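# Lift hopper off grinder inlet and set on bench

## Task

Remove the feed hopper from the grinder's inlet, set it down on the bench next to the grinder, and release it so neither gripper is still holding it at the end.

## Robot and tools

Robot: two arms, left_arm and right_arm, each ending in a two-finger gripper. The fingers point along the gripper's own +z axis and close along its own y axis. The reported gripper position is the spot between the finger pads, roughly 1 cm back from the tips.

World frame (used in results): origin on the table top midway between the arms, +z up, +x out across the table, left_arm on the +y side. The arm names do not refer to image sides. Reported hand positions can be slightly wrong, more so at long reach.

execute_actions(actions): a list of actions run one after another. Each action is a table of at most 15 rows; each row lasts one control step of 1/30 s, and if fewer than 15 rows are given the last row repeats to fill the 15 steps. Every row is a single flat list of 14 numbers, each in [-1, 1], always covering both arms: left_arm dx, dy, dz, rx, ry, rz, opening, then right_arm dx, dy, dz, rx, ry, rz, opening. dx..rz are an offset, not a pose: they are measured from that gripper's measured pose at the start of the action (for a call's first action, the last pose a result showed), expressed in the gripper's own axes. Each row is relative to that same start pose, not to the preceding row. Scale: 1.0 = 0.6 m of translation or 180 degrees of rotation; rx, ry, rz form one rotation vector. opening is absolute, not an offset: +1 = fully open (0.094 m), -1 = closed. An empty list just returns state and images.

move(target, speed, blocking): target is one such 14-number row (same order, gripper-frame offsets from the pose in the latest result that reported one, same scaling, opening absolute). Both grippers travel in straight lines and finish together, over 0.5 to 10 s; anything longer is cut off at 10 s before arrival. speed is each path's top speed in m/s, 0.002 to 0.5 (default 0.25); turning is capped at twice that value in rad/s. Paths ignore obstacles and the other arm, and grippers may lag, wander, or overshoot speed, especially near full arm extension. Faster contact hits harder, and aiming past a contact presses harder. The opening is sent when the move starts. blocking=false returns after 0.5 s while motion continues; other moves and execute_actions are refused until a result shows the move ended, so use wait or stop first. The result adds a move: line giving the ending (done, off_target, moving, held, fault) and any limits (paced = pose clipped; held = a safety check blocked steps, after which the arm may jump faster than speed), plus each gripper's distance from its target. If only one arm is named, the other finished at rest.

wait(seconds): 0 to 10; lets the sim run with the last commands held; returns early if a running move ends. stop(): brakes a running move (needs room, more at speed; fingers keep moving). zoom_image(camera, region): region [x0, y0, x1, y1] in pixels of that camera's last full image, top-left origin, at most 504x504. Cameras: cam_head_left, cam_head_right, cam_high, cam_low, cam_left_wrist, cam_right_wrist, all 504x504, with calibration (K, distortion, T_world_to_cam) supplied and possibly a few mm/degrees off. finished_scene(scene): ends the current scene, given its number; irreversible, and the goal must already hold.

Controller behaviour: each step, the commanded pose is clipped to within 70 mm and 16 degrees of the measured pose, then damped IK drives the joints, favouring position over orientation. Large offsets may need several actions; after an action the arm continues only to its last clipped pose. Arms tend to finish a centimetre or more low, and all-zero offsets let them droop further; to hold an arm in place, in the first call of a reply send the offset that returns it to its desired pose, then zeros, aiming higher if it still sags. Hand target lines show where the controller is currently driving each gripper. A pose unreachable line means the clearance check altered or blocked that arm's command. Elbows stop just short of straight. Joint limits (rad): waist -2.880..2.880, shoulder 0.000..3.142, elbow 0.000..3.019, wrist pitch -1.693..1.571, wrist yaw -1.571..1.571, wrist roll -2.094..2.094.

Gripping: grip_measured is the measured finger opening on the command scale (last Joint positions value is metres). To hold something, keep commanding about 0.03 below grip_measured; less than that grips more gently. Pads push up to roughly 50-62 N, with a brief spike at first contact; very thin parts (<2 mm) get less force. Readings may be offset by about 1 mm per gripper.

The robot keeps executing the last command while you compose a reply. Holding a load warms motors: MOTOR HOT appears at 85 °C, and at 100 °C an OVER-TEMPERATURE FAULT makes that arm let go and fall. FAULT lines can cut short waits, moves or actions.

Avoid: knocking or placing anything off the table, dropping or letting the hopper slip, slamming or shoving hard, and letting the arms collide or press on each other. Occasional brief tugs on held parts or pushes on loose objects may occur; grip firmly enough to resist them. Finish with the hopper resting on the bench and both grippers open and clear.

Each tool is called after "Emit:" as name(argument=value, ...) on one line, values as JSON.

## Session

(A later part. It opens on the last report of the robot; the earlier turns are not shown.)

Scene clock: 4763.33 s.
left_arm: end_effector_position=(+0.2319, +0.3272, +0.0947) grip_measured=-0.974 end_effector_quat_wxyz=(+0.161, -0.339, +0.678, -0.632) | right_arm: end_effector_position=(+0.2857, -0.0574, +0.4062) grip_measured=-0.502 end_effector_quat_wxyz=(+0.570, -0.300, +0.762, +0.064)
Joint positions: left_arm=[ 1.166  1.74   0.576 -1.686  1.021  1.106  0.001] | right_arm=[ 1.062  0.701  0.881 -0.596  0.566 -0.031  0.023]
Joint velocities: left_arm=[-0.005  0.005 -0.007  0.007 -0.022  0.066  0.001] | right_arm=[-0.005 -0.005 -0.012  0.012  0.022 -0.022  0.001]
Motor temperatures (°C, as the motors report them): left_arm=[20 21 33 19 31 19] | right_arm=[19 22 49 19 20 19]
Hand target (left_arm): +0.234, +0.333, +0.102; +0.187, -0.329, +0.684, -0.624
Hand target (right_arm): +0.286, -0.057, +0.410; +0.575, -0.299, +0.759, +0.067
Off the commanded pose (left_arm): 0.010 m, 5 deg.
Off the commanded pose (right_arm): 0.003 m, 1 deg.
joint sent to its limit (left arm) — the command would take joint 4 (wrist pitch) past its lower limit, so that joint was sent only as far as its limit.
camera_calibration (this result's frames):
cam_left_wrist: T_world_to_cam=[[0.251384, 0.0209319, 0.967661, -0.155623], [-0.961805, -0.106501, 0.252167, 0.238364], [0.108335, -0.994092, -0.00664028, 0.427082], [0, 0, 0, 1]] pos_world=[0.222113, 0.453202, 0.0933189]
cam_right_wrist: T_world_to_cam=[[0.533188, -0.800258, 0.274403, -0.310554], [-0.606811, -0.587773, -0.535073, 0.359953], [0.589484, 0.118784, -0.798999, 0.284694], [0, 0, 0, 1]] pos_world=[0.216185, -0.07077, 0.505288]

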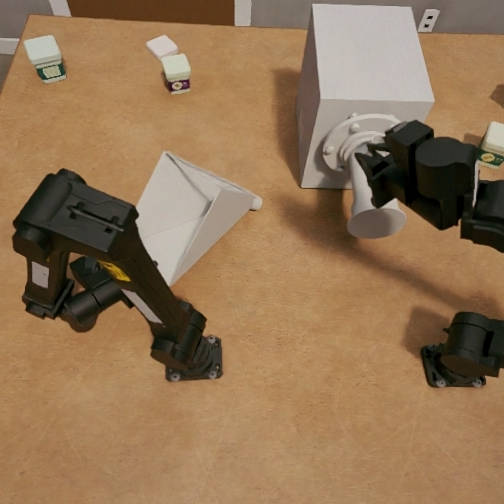

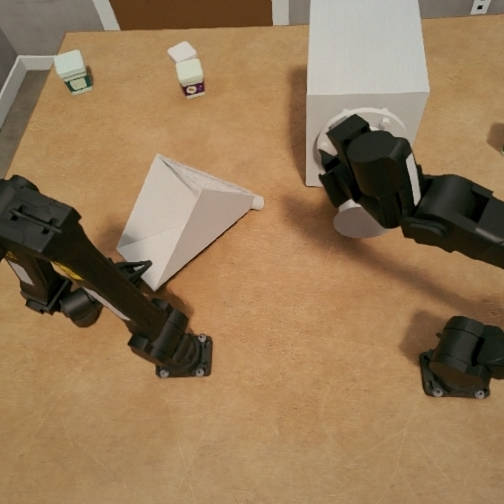

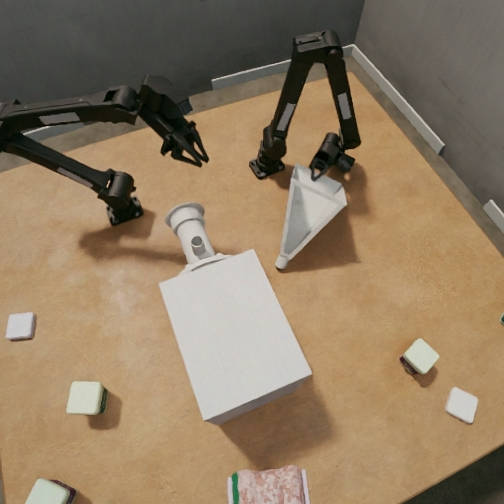

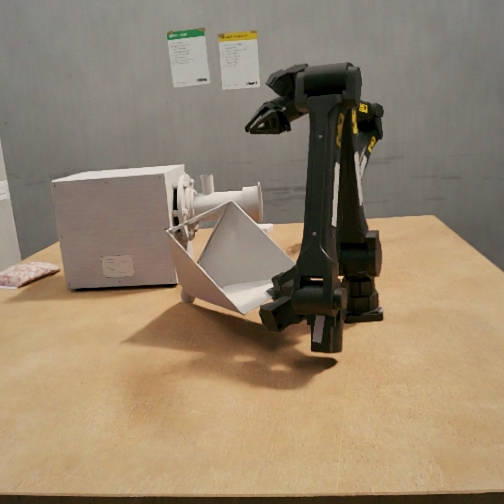

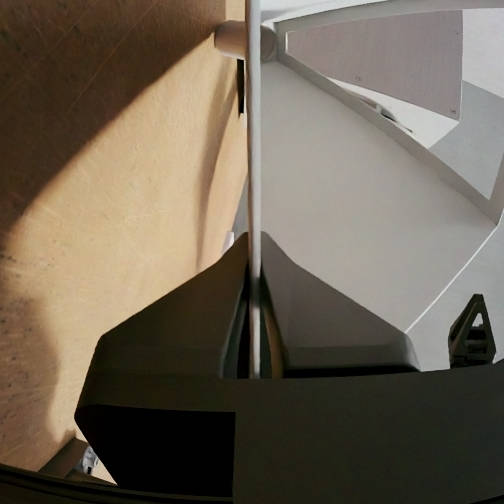

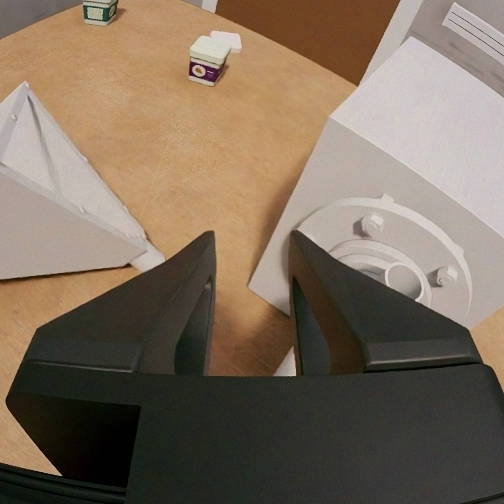

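Emit:
execute_actions(actions=[[[-0.0125,0.0169,-0.0095,0.012,-0.005,0.017,-1.0,0.0,0.0,-0.003,0.0,-0.004,0.0,-0.5]],[[-0.0125,0.0169,-0.0095,0.012,-0.005,0.017,-1.0,0.0,0.0,0.0,0.0,-0.003,0.0,-0.5]]])

Scene clock: 4851.33 s.
left_arm: end_effector_position=(+0.2298, +0.3300, +0.0862) grip_measured=-0.974 end_effector_quat_wxyz=(+0.183, -0.306, +0.680, -0.641) | right_arm: end_effector_position=(+0.2854, -0.0585, +0.3991) grip_measured=-0.502 end_effector_quat_wxyz=(+0.567, -0.302, +0.764, +0.060)
Joint positions: left_arm=[ 1.177  1.821  0.592 -1.701  1.007  1.247  0.001] | right_arm=[ 1.062  0.699  0.867 -0.595  0.567 -0.031  0.023]
Joint velocities: left_arm=[-0.024 -0.005  0.017  0.002  0.081  0.007  0.   ] | right_arm=[-0.005 -0.005 -0.002  0.012 -0.081  0.022  0.   ]
Motor temperatures (°C, as the motors report them): left_arm=[20 21 29 19 27 19] | right_arm=[19 22 47 19 19 19]
Hand target (left_arm): +0.230, +0.338, +0.075; +0.197, -0.311, +0.670, -0.645
Hand target (right_arm): +0.285, -0.058, +0.403; +0.572, -0.301, +0.760, +0.063
Off the commanded pose (left_arm): 0.014 m, 2 deg.
Off the commanded pose (right_arm): 0.004 m, 1 deg.
camera_calibration (this result's frames):
cam_left_wrist: T_world_to_cam=[[0.176153, 0.00142502, 0.984362, -0.124691], [-0.980368, -0.089741, 0.175568, 0.244129], [0.0885878, -0.995964, -0.0144111, 0.435893], [0, 0, 0, 1]] pos_world=[0.222686, 0.45622, 0.0861611]
cam_right_wrist: T_world_to_cam=[[0.533233, -0.798386, 0.279718, -0.311311], [-0.60985, -0.591937, -0.526967, 0.352747], [0.586299, 0.11041, -0.802536, 0.281144], [0, 0, 0, 1]] pos_world=[0.216289, -0.0707836, 0.498593]

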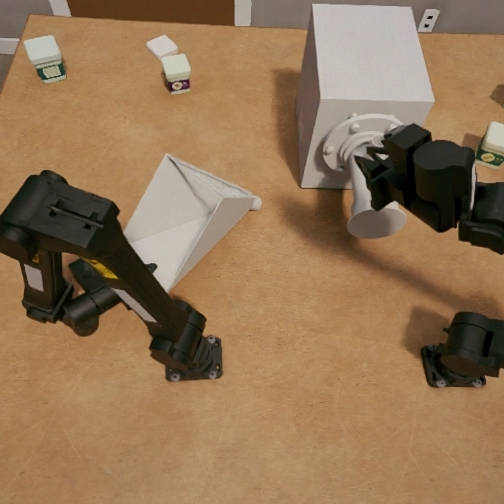

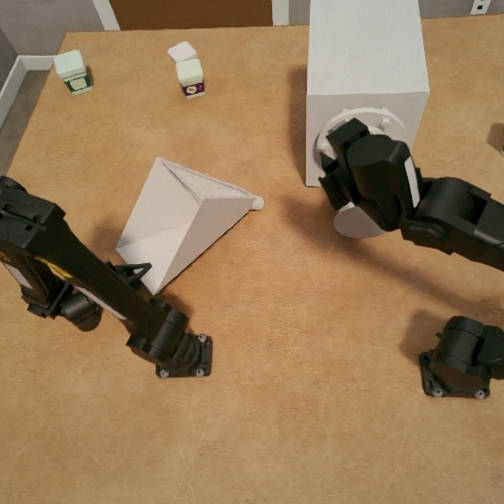

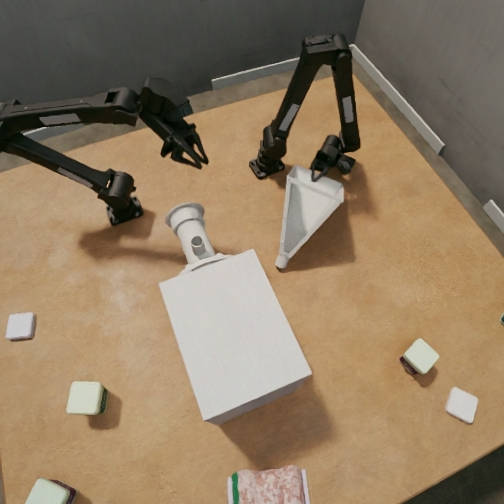

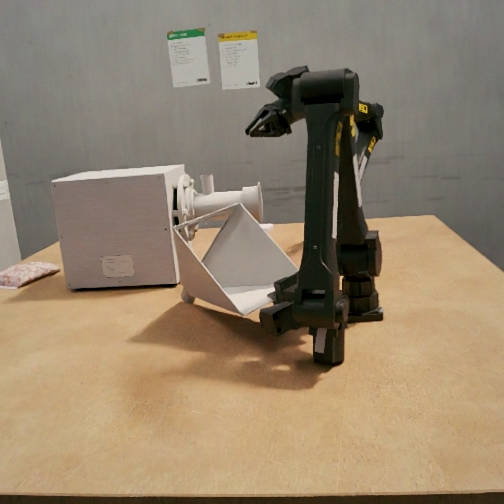

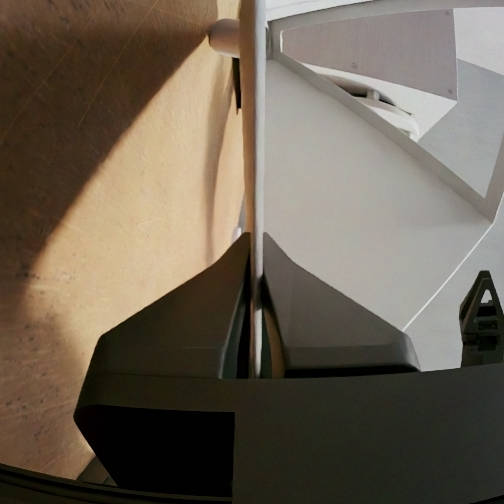

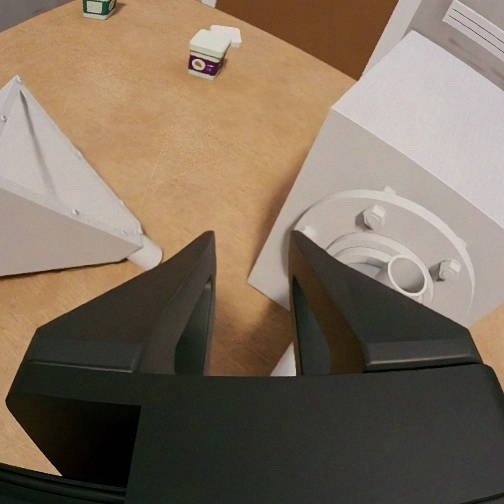

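Emit:
execute_actions(actions=[[[-0.002,-0.008,-0.005,0.004,-0.004,0.015,-0.96,0,0,-0.003,0,-0.004,0,-0.5],[-0.002,-0.008,-0.005,0.004,-0.004,0.015,-0.95,0,0,-0.003,0,-0.004,0,-0.5],[-0.002,-0.008,-0.005,0.004,-0.004,0.015,-0.94,0,0,-0.003,0,-0.004,0,-0.5],[-0.002,-0.008,-0.005,0.004,-0.004,0.015,-0.93,0,0,-0.003,0,-0.004,0,-0.5],[-0.002,-0.008,-0.005,0.004,-0.004,0.015,-0.92,0,0,-0.003,0,-0.004,0,-0.5],[-0.002,-0.008,-0.005,0.004,-0.004,0.015,-0.91,0,0,-0.003,0,-0.004,0,-0.5],[-0.002,-0.008,-0.005,0.004,-0.004,0.015,-0.9,0,0,-0.003,0,-0.004,0,-0.5],[-0.002,-0.008,-0.005,0.004,-0.004,0.015,-0.89,0,0,-0.003,0,-0.004,0,-0.5],[-0.002,-0.008,-0.005,0.004,-0.004,0.015,-0.88,0,0,-0.003,0,-0.004,0,-0.5],[-0.002,-0.008,-0.005,0.004,-0.004,0.015,-0.87,0,0,-0.003,0,-0.004,0,-0.5],[-0.002,-0.008,-0.005,0.004,-0.004,0.015,-0.86,0,0,-0.003,0,-0.004,0,-0.5],[-0.002,-0.008,-0.005,0.004,-0.004,0.015,-0.85,0,0,-0.003,0,-0.004,0,-0.5]]])

Scene clock: 4866.93 s.
left_arm: end_effector_position=(+0.2307, +0.3311, +0.0863) grip_measured=-0.850 end_effector_quat_wxyz=(+0.191, -0.302, +0.683, -0.636) | right_arm: end_effector_position=(+0.2851, -0.0594, +0.3956) grip_measured=-0.502 end_effector_quat_wxyz=(+0.566, -0.303, +0.765, +0.059)
Joint positions: left_arm=[ 1.177  1.815  0.591 -1.696  1.014  1.257  0.007] | right_arm=[ 1.062  0.696  0.859 -0.594  0.568 -0.031  0.023]
Joint velocities: left_arm=[-0.015 -0.024 -0.012 -0.002  0.037 -0.037 -0.   ] | right_arm=[-0.005 -0.005  0.002 -0.007  0.022 -0.022  0.   ]
Motor temperatures (°C, as the motors report them): left_arm=[20 21 29 19 27 19] | right_arm=[19 22 47 19 19 19]
Hand target (left_arm): +0.230, +0.333, +0.090; +0.205, -0.298, +0.686, -0.631
Hand target (right_arm): +0.284, -0.059, +0.400; +0.572, -0.302, +0.760, +0.062
Off the commanded pose (left_arm): 0.005 m, 2 deg.
Off the commanded pose (right_arm): 0.004 m, 1 deg.
joint sent to its limit (left arm) — the command would take joint 4 (wrist pitch) past its lower limit, so that joint was sent only as far as its limit.
camera_calibration (this result's frames):
cam_left_wrist: T_world_to_cam=[[0.163812, -0.0141, 0.986391, -0.117159], [-0.981967, -0.0979922, 0.161676, 0.249394], [0.0943789, -0.995087, -0.029898, 0.436576], [0, 0, 0, 1]] pos_world=[0.222885, 0.457218, 0.0882965]
cam_right_wrist: T_world_to_cam=[[0.532874, -0.797737, 0.282243, -0.311768], [-0.611349, -0.593552, -0.523401, 0.349068], [0.585062, 0.106358, -0.803984, 0.279267], [0, 0, 0, 1]] pos_world=[0.216147, -0.0712207, 0.495223]

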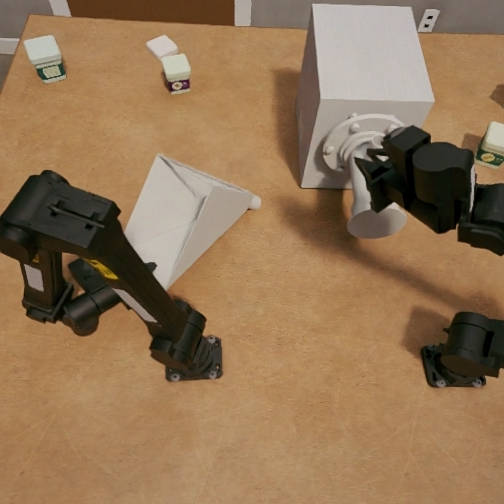

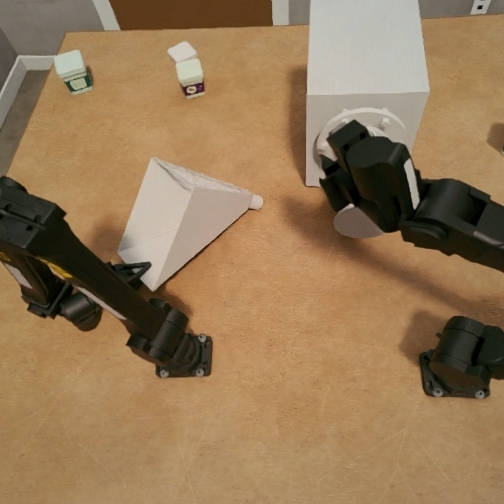

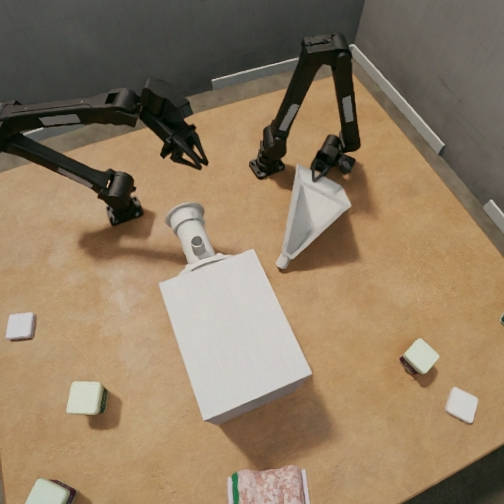

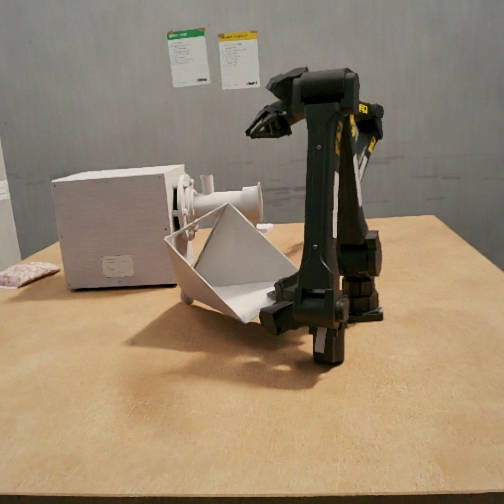

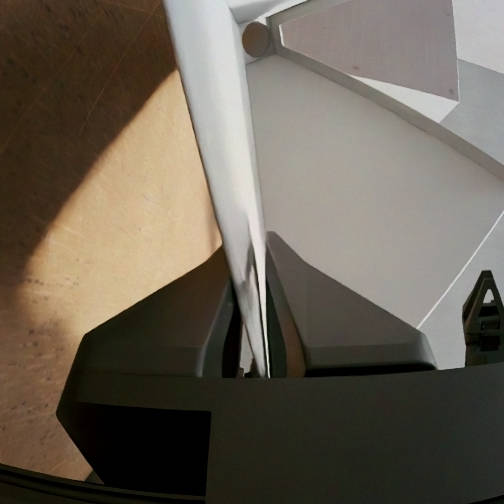

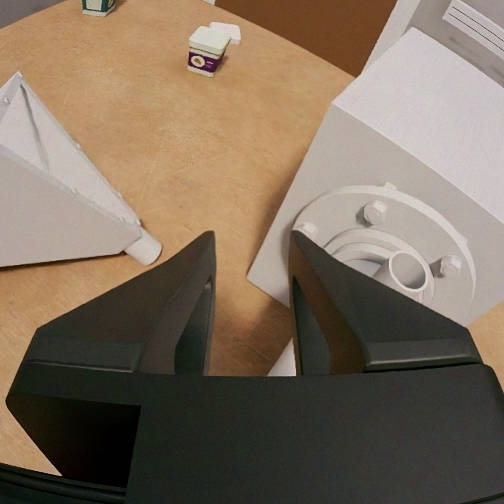

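Emit:
execute_actions(actions=[[[-0.002,-0.008,-0.005,0.004,-0.004,0.015,-0.84,0,0,-0.006,0,-0.004,0,-0.5],[-0.002,-0.008,-0.005,0.004,-0.004,0.015,-0.83,0,0,-0.006,0,-0.004,0,-0.5],[-0.002,-0.008,-0.005,0.004,-0.004,0.015,-0.82,0,0,-0.006,0,-0.004,0,-0.5],[-0.002,-0.008,-0.005,0.004,-0.004,0.015,-0.81,0,0,-0.006,0,-0.004,0,-0.5],[-0.002,-0.008,-0.005,0.004,-0.004,0.015,-0.8,0,0,-0.006,0,-0.004,0,-0.5],[-0.002,-0.008,-0.005,0.004,-0.004,0.015,-0.79,0,0,-0.006,0,-0.004,0,-0.5],[-0.002,-0.008,-0.005,0.004,-0.004,0.015,-0.78,0,0,-0.006,0,-0.004,0,-0.5],[-0.002,-0.008,-0.005,0.004,-0.004,0.015,-0.77,0,0,-0.006,0,-0.004,0,-0.5],[-0.002,-0.008,-0.005,0.004,-0.004,0.015,-0.76,0,0,-0.006,0,-0.004,0,-0.5],[-0.002,-0.008,-0.005,0.004,-0.004,0.015,-0.75,0,0,-0.006,0,-0.004,0,-0.5],[-0.002,-0.008,-0.005,0.004,-0.004,0.015,-0.74,0,0,-0.006,0,-0.004,0,-0.5],[-0.002,-0.008,-0.005,0.004,-0.004,0.015,-0.73,0,0,-0.006,0,-0.004,0,-0.5]]])

Scene clock: 4873.97 s.
left_arm: end_effector_position=(+0.2312, +0.3315, +0.0864) grip_measured=-0.730 end_effector_quat_wxyz=(+0.195, -0.301, +0.684, -0.636) | right_arm: end_effector_position=(+0.2847, -0.0620, +0.3939) grip_measured=-0.502 end_effector_quat_wxyz=(+0.567, -0.302, +0.765, +0.057)
Joint positions: left_arm=[ 1.177  1.815  0.591 -1.696  1.017  1.265  0.013] | right_arm=[ 1.062  0.689  0.851 -0.594  0.574 -0.031  0.023]
Joint velocities: left_arm=[ 0.005 -0.005  0.002  0.012  0.066  0.022  0.   ] | right_arm=[-0.005 -0.005 -0.007 -0.002 -0.037  0.037  0.   ]
Motor temperatures (°C, as the motors report them): left_arm=[20 21 29 19 26 19] | right_arm=[19 22 47 19 19 19]
Hand target (left_arm): +0.231, +0.334, +0.091; +0.213, -0.293, +0.688, -0.629
Hand target (right_arm): +0.282, -0.061, +0.397; +0.571, -0.303, +0.761, +0.061
Off the commanded pose (left_arm): 0.006 m, 2 deg.
Off the commanded pose (right_arm): 0.004 m, 1 deg.
joint sent to its limit (left arm) — the command would take joint 4 (wrist pitch) past its lower limit, so that joint was sent only as far as its limit.
camera_calibration (this result's frames):
cam_left_wrist: T_world_to_cam=[[0.157117, -0.0185167, 0.987406, -0.114432], [-0.982768, -0.101512, 0.154475, 0.251877], [0.0973732, -0.994662, -0.0341468, 0.436474], [0, 0, 0, 1]] pos_world=[0.223015, 0.457593, 0.088986]
cam_right_wrist: T_world_to_cam=[[0.528487, -0.799924, 0.284294, -0.312778], [-0.613275, -0.591297, -0.5237, 0.34718], [0.587023, 0.102418, -0.803066, 0.277263], [0, 0, 0, 1]] pos_world=[0.215456, -0.0733089, 0.493399]

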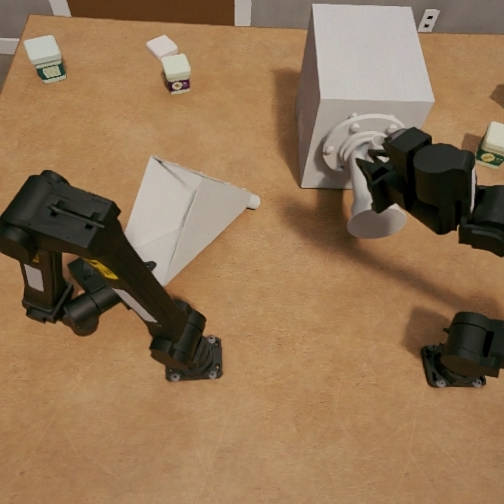

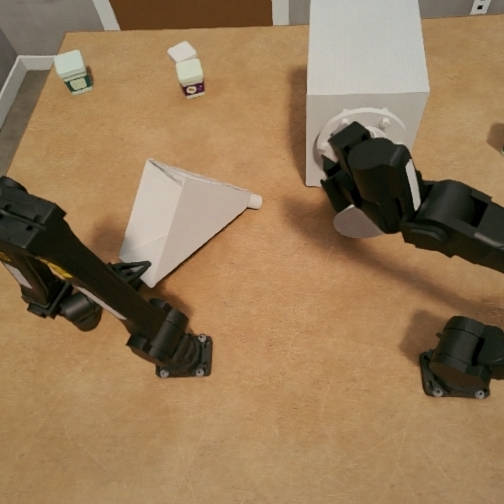

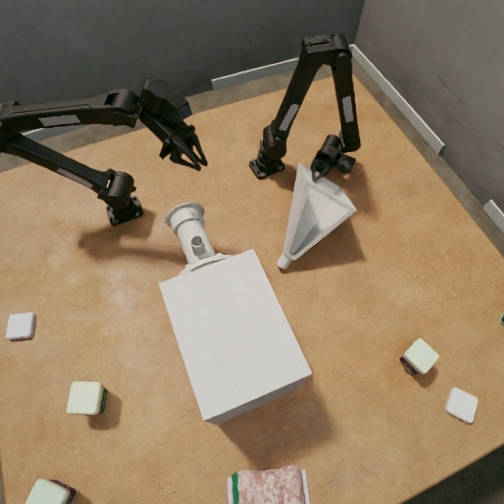

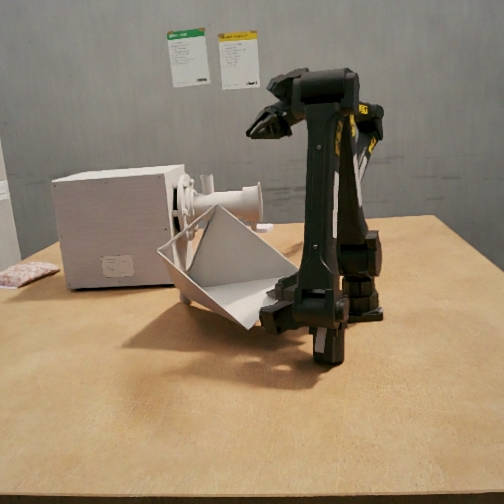

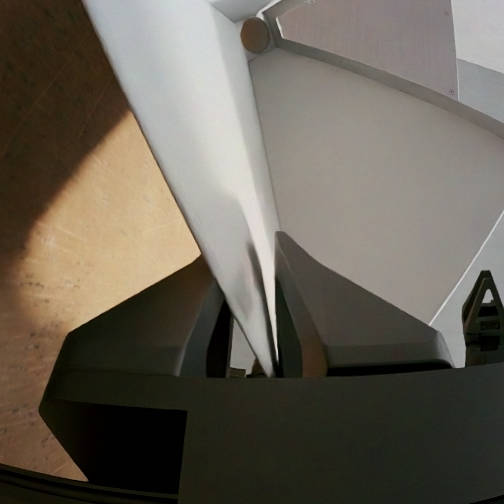

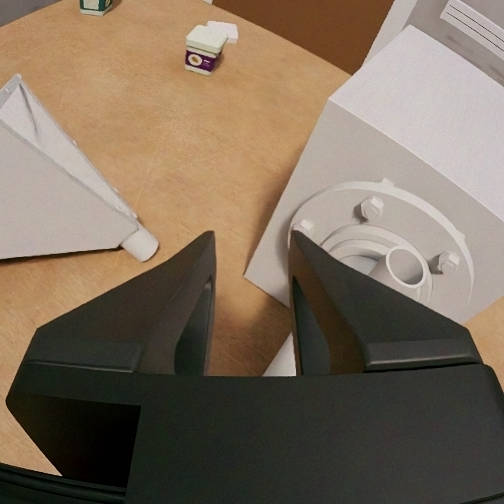

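Emit:
execute_actions(actions=[[[-0.002,-0.008,-0.005,0.004,-0.004,0.015,-0.72,0,0,-0.006,0,-0.004,0,-0.5],[-0.002,-0.008,-0.005,0.004,-0.004,0.015,-0.71,0,0,-0.006,0,-0.004,0,-0.5],[-0.002,-0.008,-0.005,0.004,-0.004,0.015,-0.7,0,0,-0.006,0,-0.004,0,-0.5],[-0.002,-0.008,-0.005,0.004,-0.004,0.015,-0.69,0,0,-0.006,0,-0.004,0,-0.5],[-0.002,-0.008,-0.005,0.004,-0.004,0.015,-0.68,0,0,-0.006,0,-0.004,0,-0.5],[-0.002,-0.008,-0.005,0.004,-0.004,0.015,-0.67,0,0,-0.006,0,-0.004,0,-0.5],[-0.002,-0.008,-0.005,0.004,-0.004,0.015,-0.66,0,0,-0.006,0,-0.004,0,-0.5],[-0.002,-0.008,-0.005,0.004,-0.004,0.015,-0.65,0,0,-0.006,0,-0.004,0,-0.5],[-0.002,-0.008,-0.005,0.004,-0.004,0.015,-0.64,0,0,-0.006,0,-0.004,0,-0.5],[-0.002,-0.008,-0.005,0.004,-0.004,0.015,-0.63,0,0,-0.006,0,-0.004,0,-0.5],[-0.002,-0.008,-0.005,0.004,-0.004,0.015,-0.62,0,0,-0.006,0,-0.004,0,-0.5],[-0.002,-0.008,-0.005,0.004,-0.004,0.015,-0.61,0,0,-0.006,0,-0.004,0,-0.5]]])

Scene clock: 4886.73 s.
left_arm: end_effector_position=(+0.2317, +0.3319, +0.0866) grip_measured=-0.610 end_effector_quat_wxyz=(+0.198, -0.301, +0.684, -0.635) | right_arm: end_effector_position=(+0.2842, -0.0645, +0.3921) grip_measured=-0.502 end_effector_quat_wxyz=(+0.567, -0.300, +0.765, +0.054)
Joint positions: left_arm=[ 1.177  1.815  0.591 -1.696  1.021  1.268  0.018] | right_arm=[ 1.062  0.682  0.844 -0.594  0.579 -0.031  0.023]
Joint velocities: left_arm=[-0.015 -0.005 -0.002 -0.007  0.022  0.037 -0.001] | right_arm=[ 0.005 -0.005  0.002 -0.007  0.051  0.037  0.001]
Motor temperatures (°C, as the motors report them): left_arm=[20 21 28 19 26 19] | right_arm=[19 21 46 19 19 19]
Hand target (left_arm): +0.231, +0.334, +0.091; +0.217, -0.291, +0.689, -0.628
Hand target (right_arm): +0.282, -0.063, +0.395; +0.571, -0.301, +0.761, +0.058
Off the commanded pose (left_arm): 0.006 m, 3 deg.
Off the commanded pose (right_arm): 0.004 m, 1 deg.
joint sent to its limit (left arm) — the command would take joint 4 (wrist pitch) past its lower limit, so that joint was sent only as far as its limit.
camera_calibration (this result's frames):
cam_left_wrist: T_world_to_cam=[[0.15413, -0.0196958, 0.987854, -0.113579], [-0.982892, -0.105086, 0.15126, 0.253881], [0.100831, -0.994268, -0.0355558, 0.436028], [0, 0, 0, 1]] pos_world=[0.223078, 0.457971, 0.0893004]
cam_right_wrist: T_world_to_cam=[[0.524086, -0.802086, 0.286342, -0.31378], [-0.615187, -0.589034, -0.524007, 0.345299], [0.588964, 0.0984701, -0.802138, 0.275233], [0, 0, 0, 1]] pos_world=[0.214769, -0.0753876, 0.491562]

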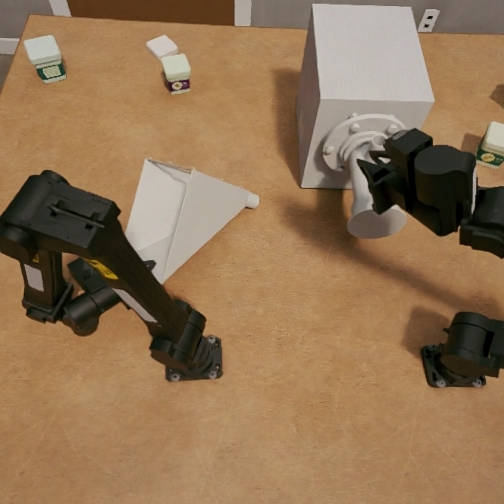

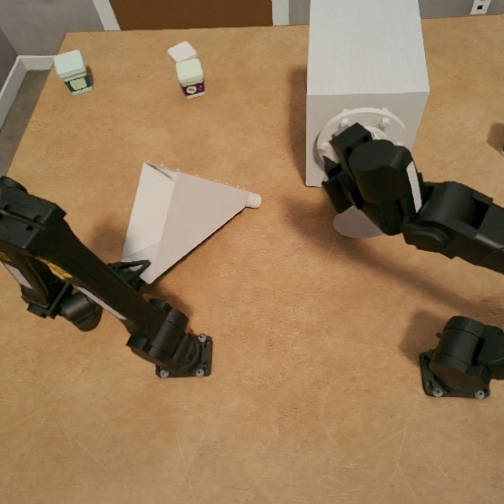

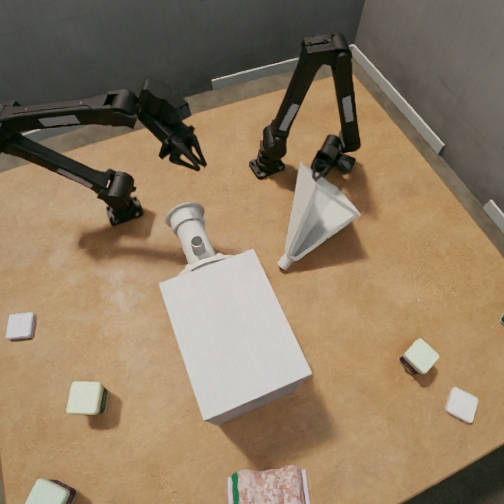

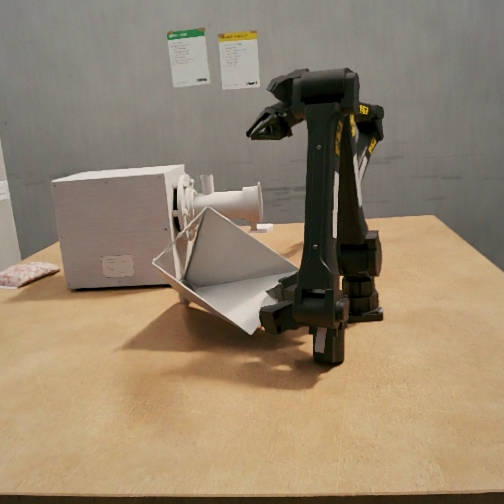

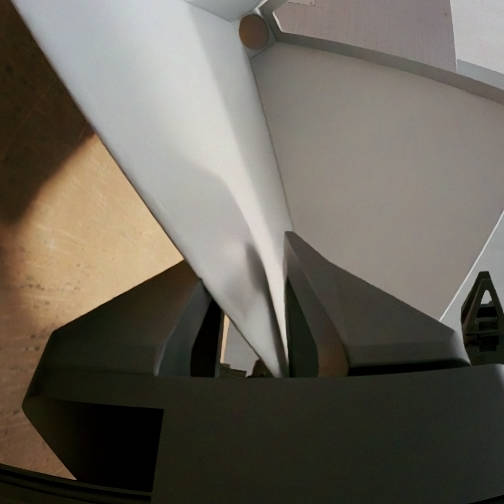

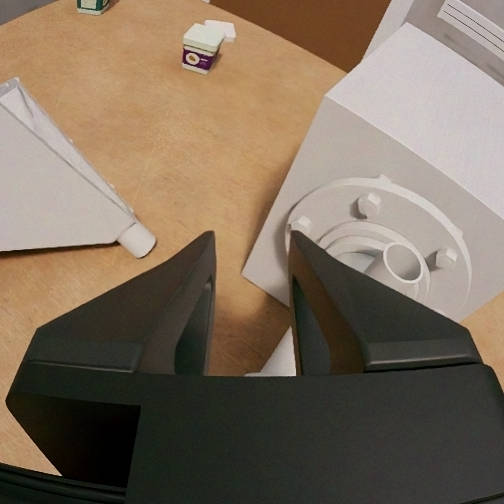

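Emit:
execute_actions(actions=[[[-0.002,0.002,-0.005,-0.006,-0.004,0.015,-0.61,0,0,-0.006,0,-0.004,0,-0.5],[-0.002,0.006,-0.005,-0.012,-0.004,0.015,-0.61,0,0,-0.006,0,-0.004,0,-0.5],[-0.002,0.01,-0.005,-0.018,-0.004,0.015,-0.61,0,0,-0.006,0,-0.004,0,-0.5],[-0.002,0.014,-0.005,-0.024,-0.004,0.015,-0.61,0,0,-0.006,0,-0.004,0,-0.5],[-0.002,0.018,-0.005,-0.03,-0.004,0.015,-0.61,0,0,-0.006,0,-0.004,0,-0.5]]])

Scene clock: 4912.90 s.
left_arm: end_effector_position=(+0.2285, +0.3315, +0.0728) grip_measured=-0.610 end_effector_quat_wxyz=(+0.187, -0.304, +0.710, -0.606) | right_arm: end_effector_position=(+0.2838, -0.0671, +0.3904) grip_measured=-0.502 end_effector_quat_wxyz=(+0.568, -0.299, +0.765, +0.052)
Joint positions: left_arm=[ 1.177  1.775  0.581 -1.584  0.99   1.158  0.018] | right_arm=[ 1.062  0.675  0.837 -0.594  0.585 -0.031  0.023]
Joint velocities: left_arm=[-0.015  0.024 -0.017 -0.002 -0.022 -0.081  0.001] | right_arm=[-0.005 -0.005  0.002  0.007 -0.007 -0.022 -0.001]
Motor temperatures (°C, as the motors report them): left_arm=[20 21 28 19 25 19] | right_arm=[19 21 46 19 19 19]
Hand target (left_arm): +0.229, +0.335, +0.076; +0.203, -0.298, +0.718, -0.595
Hand target (right_arm): +0.281, -0.066, +0.393; +0.572, -0.300, +0.761, +0.056
Off the commanded pose (left_arm): 0.005 m, 2 deg.
Off the commanded pose (right_arm): 0.004 m, 1 deg.
camera_calibration (this result's frames):
cam_left_wrist: T_world_to_cam=[[0.200207, -0.0865569, 0.975923, -0.0869498], [-0.976118, -0.103356, 0.191081, 0.247767], [0.084328, -0.990871, -0.105182, 0.443178], [0, 0, 0, 1]] pos_world=[0.221885, 0.457214, 0.0841274]
cam_right_wrist: T_world_to_cam=[[0.519351, -0.804382, 0.28852, -0.314811], [-0.617216, -0.586588, -0.524365, 0.34349], [0.591032, 0.09425, -0.801123, 0.273086], [0, 0, 0, 1]] pos_world=[0.214102, -0.0774796, 0.489718]

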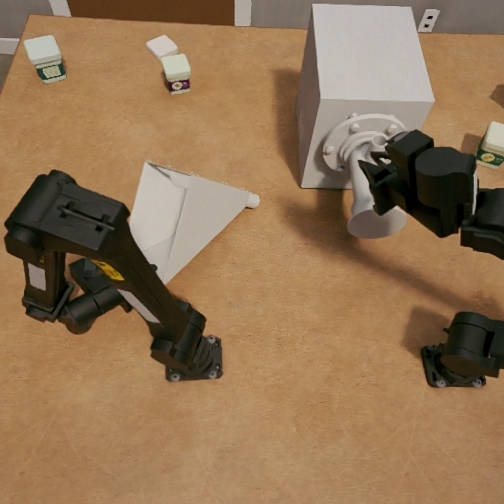

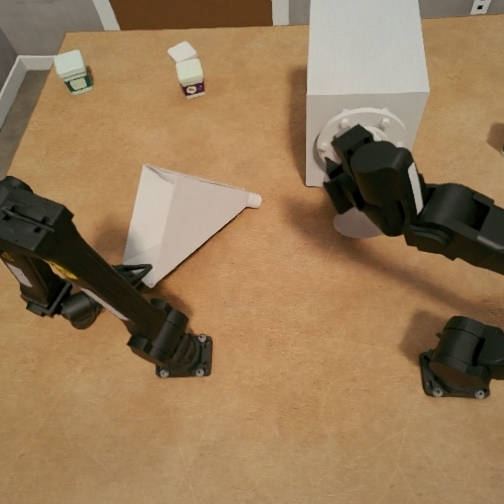

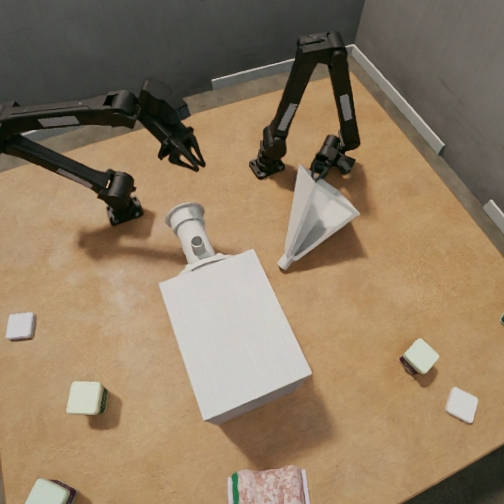

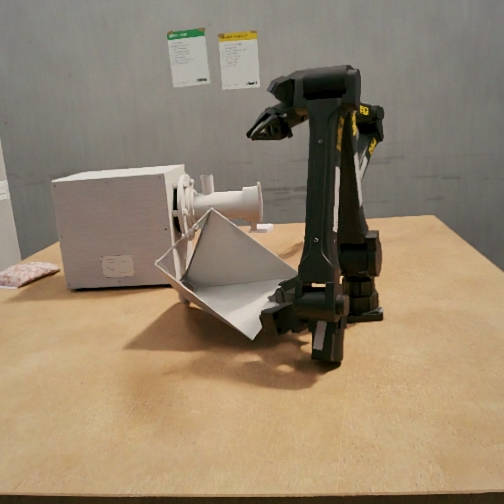

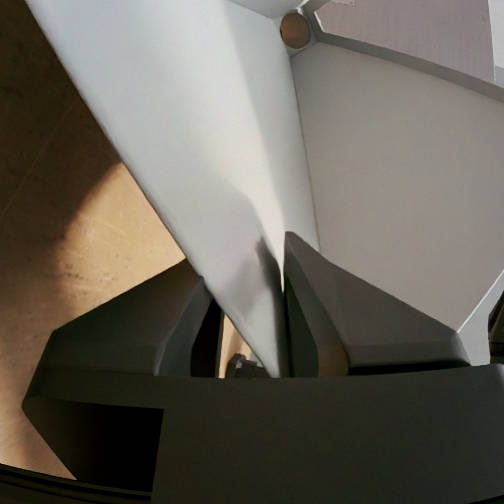

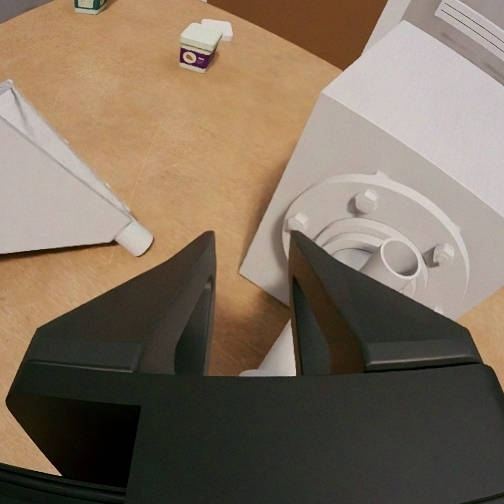

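Emit:
execute_actions(actions=[[[-0.002,0.002,-0.005,-0.006,-0.004,0.012,-0.61,0,0,-0.006,0,-0.004,0,-0.5],[-0.002,0.006,-0.005,-0.012,-0.004,0.012,-0.61,0,0,-0.006,0,-0.004,0,-0.5],[-0.002,0.01,-0.005,-0.018,-0.004,0.012,-0.61,0,0,-0.006,0,-0.004,0,-0.5],[-0.002,0.014,-0.005,-0.024,-0.004,0.012,-0.61,0,0,-0.006,0,-0.004,0,-0.5],[-0.002,0.018,-0.005,-0.03,-0.004,0.012,-0.61,0,0,-0.006,0,-0.004,0,-0.5]]])

Scene clock: 4917.87 s.
left_arm: end_effector_position=(+0.2250, +0.3323, +0.0588) grip_measured=-0.609 end_effector_quat_wxyz=(+0.176, -0.310, +0.736, -0.576) | right_arm: end_effector_position=(+0.2834, -0.0697, +0.3887) grip_measured=-0.502 end_effector_quat_wxyz=(+0.568, -0.297, +0.766, +0.050)
Joint positions: left_arm=[ 1.177  1.739  0.568 -1.478  0.952  1.057  0.018] | right_arm=[ 1.062  0.669  0.83  -0.594  0.59  -0.031  0.023]
Joint velocities: left_arm=[ 0.005 -0.005  0.002 -0.012 -0.066 -0.051  0.   ] | right_arm=[-0.024 -0.005  0.007 -0.002  0.007 -0.051 -0.001]
Motor temperatures (°C, as the motors report them): left_arm=[20 21 28 19 25 19] | right_arm=[19 21 46 19 19 19]
Hand target (left_arm): +0.225, +0.335, +0.063; +0.189, -0.304, +0.742, -0.567
Hand target (right_arm): +0.281, -0.069, +0.392; +0.573, -0.298, +0.762, +0.054
Off the commanded pose (left_arm): 0.005 m, 2 deg.
Off the commanded pose (right_arm): 0.004 m, 1 deg.
camera_calibration (this result's frames):
cam_left_wrist: T_world_to_cam=[[0.247178, -0.151247, 0.957093, -0.0605288], [-0.966636, -0.107011, 0.232732, 0.243675], [0.0672199, -0.982687, -0.172652, 0.447906], [0, 0, 0, 1]] pos_world=[0.220398, 0.457072, 0.0785526]
cam_right_wrist: T_world_to_cam=[[0.5146, -0.80665, 0.290693, -0.315832], [-0.61923, -0.584134, -0.524731, 0.341688], [0.593078, 0.0900204, -0.800097, 0.270914], [0, 0, 0, 1]] pos_world=[0.213438, -0.0795622, 0.487862]

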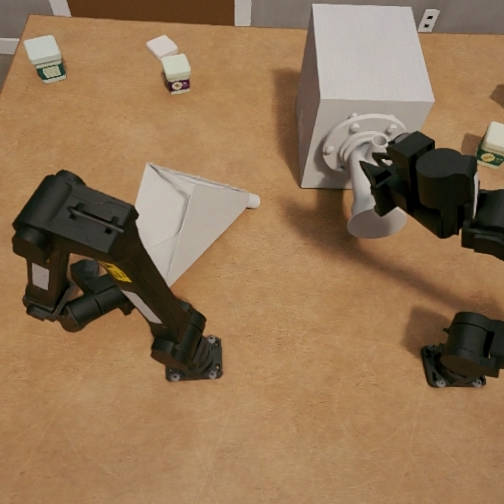

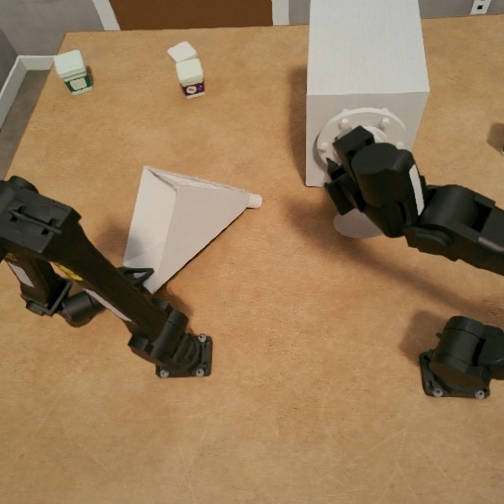

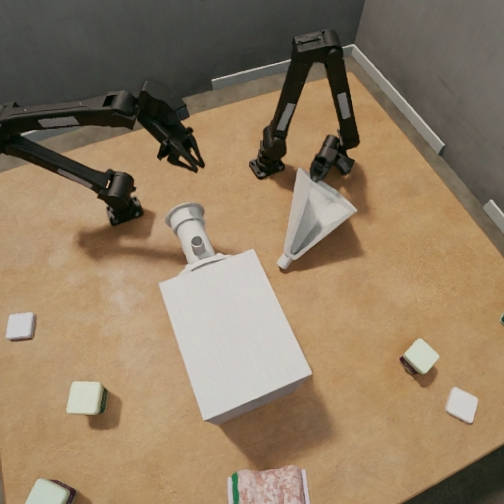

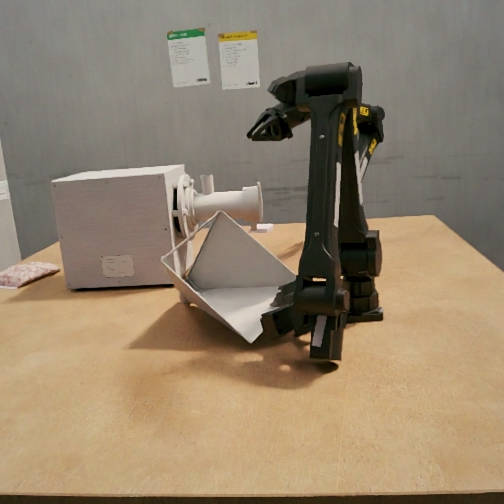

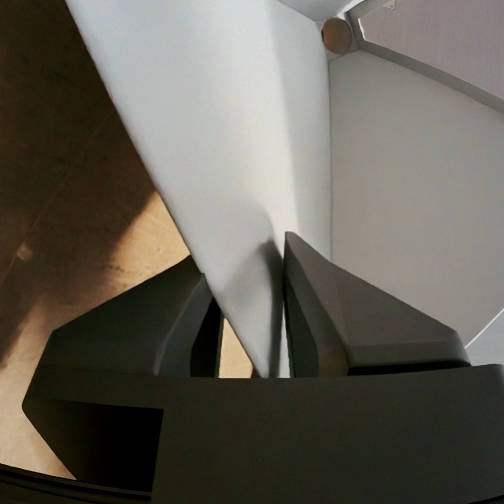

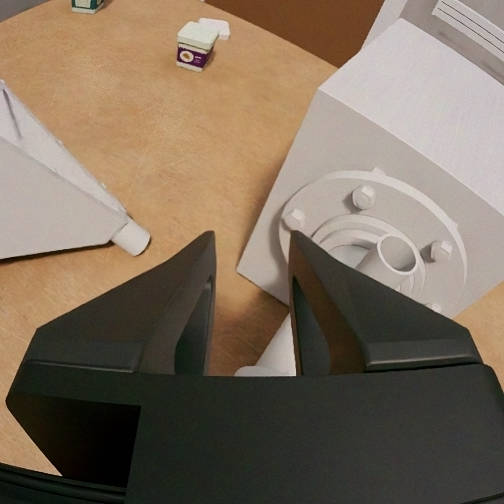

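Emit:
execute_actions(actions=[[[-0.002,0.002,-0.005,-0.006,-0.004,0.012,-0.61,0,0,-0.006,0,-0.004,0,-0.5],[-0.002,0.006,-0.005,-0.012,-0.004,0.012,-0.61,0,0,-0.006,0,-0.004,0,-0.5],[-0.002,0.01,-0.005,-0.018,-0.004,0.012,-0.61,0,0,-0.006,0,-0.004,0,-0.5],[-0.002,0.014,-0.005,-0.024,-0.004,0.012,-0.61,0,0,-0.006,0,-0.004,0,-0.5],[-0.002,0.018,-0.005,-0.03,-0.004,0.012,-0.61,0,0,-0.006,0,-0.004,0,-0.5]],[[-0.002,0.002,-0.005,-0.006,-0.004,0.012,-0.61,0,0,-0.006,0,-0.004,0,-0.5],[-0.002,0.006,-0.005,-0.012,-0.004,0.012,-0.61,0,0,-0.006,0,-0.004,0,-0.5],[-0.002,0.01,-0.005,-0.018,-0.004,0.012,-0.61,0,0,-0.006,0,-0.004,0,-0.5],[-0.002,0.014,-0.005,-0.024,-0.004,0.012,-0.61,0,0,-0.006,0,-0.004,0,-0.5],[-0.002,0.018,-0.005,-0.03,-0.004,0.012,-0.61,0,0,-0.006,0,-0.004,0,-0.5]]])

Scene clock: 4930.63 s.
left_arm: end_effector_position=(+0.2149, +0.3353, +0.0304) grip_measured=-0.608 end_effector_quat_wxyz=(+0.164, -0.301, +0.793, -0.505) | right_arm: end_effector_position=(+0.2825, -0.0751, +0.3857) grip_measured=-0.502 end_effector_quat_wxyz=(+0.570, -0.294, +0.766, +0.045)
Joint positions: left_arm=[ 1.177  1.668  0.533 -1.28   0.853  0.932  0.018] | right_arm=[ 1.062  0.654  0.815 -0.594  0.603 -0.031  0.023]
Joint velocities: left_arm=[-0.005 -0.024 -0.002  0.002  0.051 -0.066 -0.   ] | right_arm=[-0.005 -0.005 -0.007  0.002 -0.11  -0.066 -0.   ]
Motor temperatures (°C, as the motors report them): left_arm=[20 21 28 19 24 19] | right_arm=[19 21 46 19 19 19]
Hand target (left_arm): +0.216, +0.339, +0.035; +0.169, -0.306, +0.792, -0.500
Hand target (right_arm): +0.280, -0.074, +0.388; +0.574, -0.295, +0.762, +0.049
Off the commanded pose (left_arm): 0.006 m, 1 deg.
Off the commanded pose (right_arm): 0.004 m, 1 deg.
camera_calibration (this result's frames):
cam_left_wrist: T_world_to_cam=[[0.305146, -0.316686, 0.898107, 0.0144351], [-0.952215, -0.114454, 0.283172, 0.238691], [0.0131149, -0.9416, -0.336479, 0.449484], [0, 0, 0, 1]] pos_world=[0.216985, 0.455125, 0.070687]
cam_right_wrist: T_world_to_cam=[[0.504251, -0.811705, 0.29473, -0.317906], [-0.623187, -0.578309, -0.526495, 0.338648], [0.597804, 0.0818134, -0.797457, 0.266525], [0, 0, 0, 1]] pos_world=[0.212015, -0.0840081, 0.484536]

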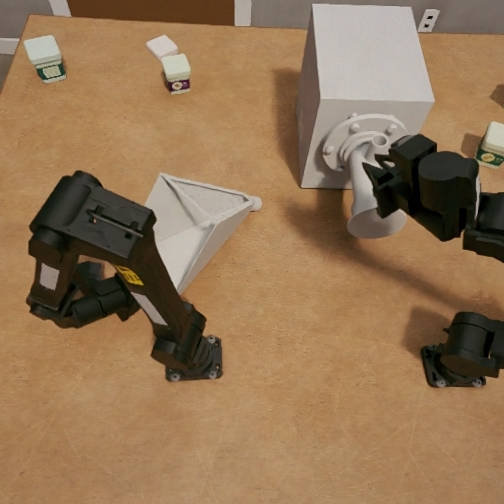

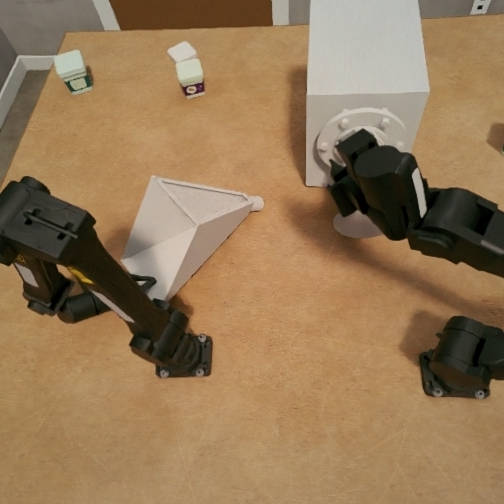

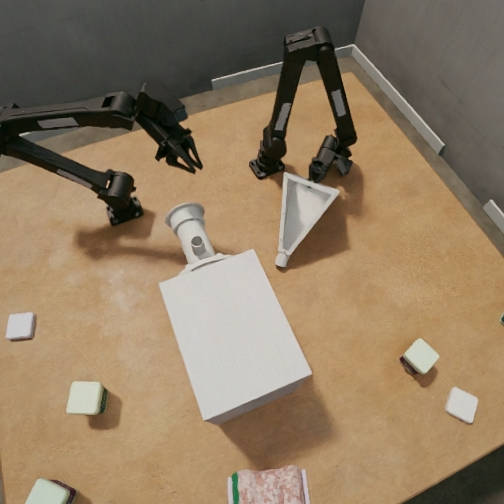

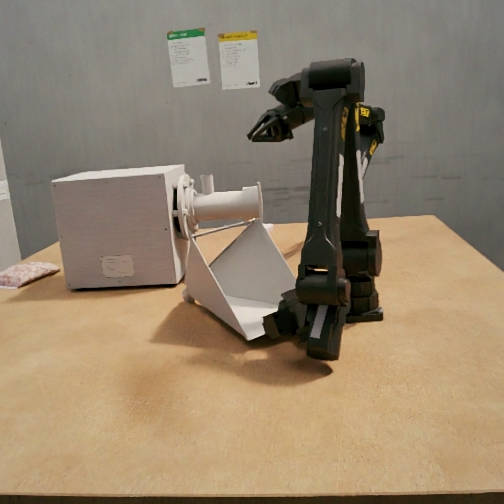

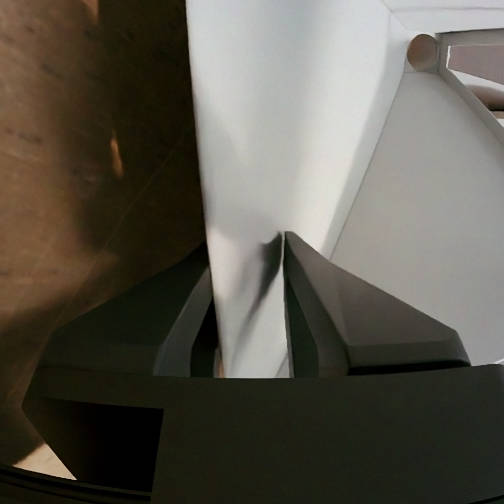

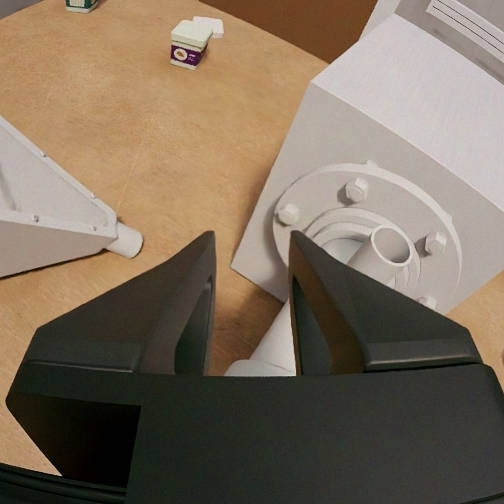

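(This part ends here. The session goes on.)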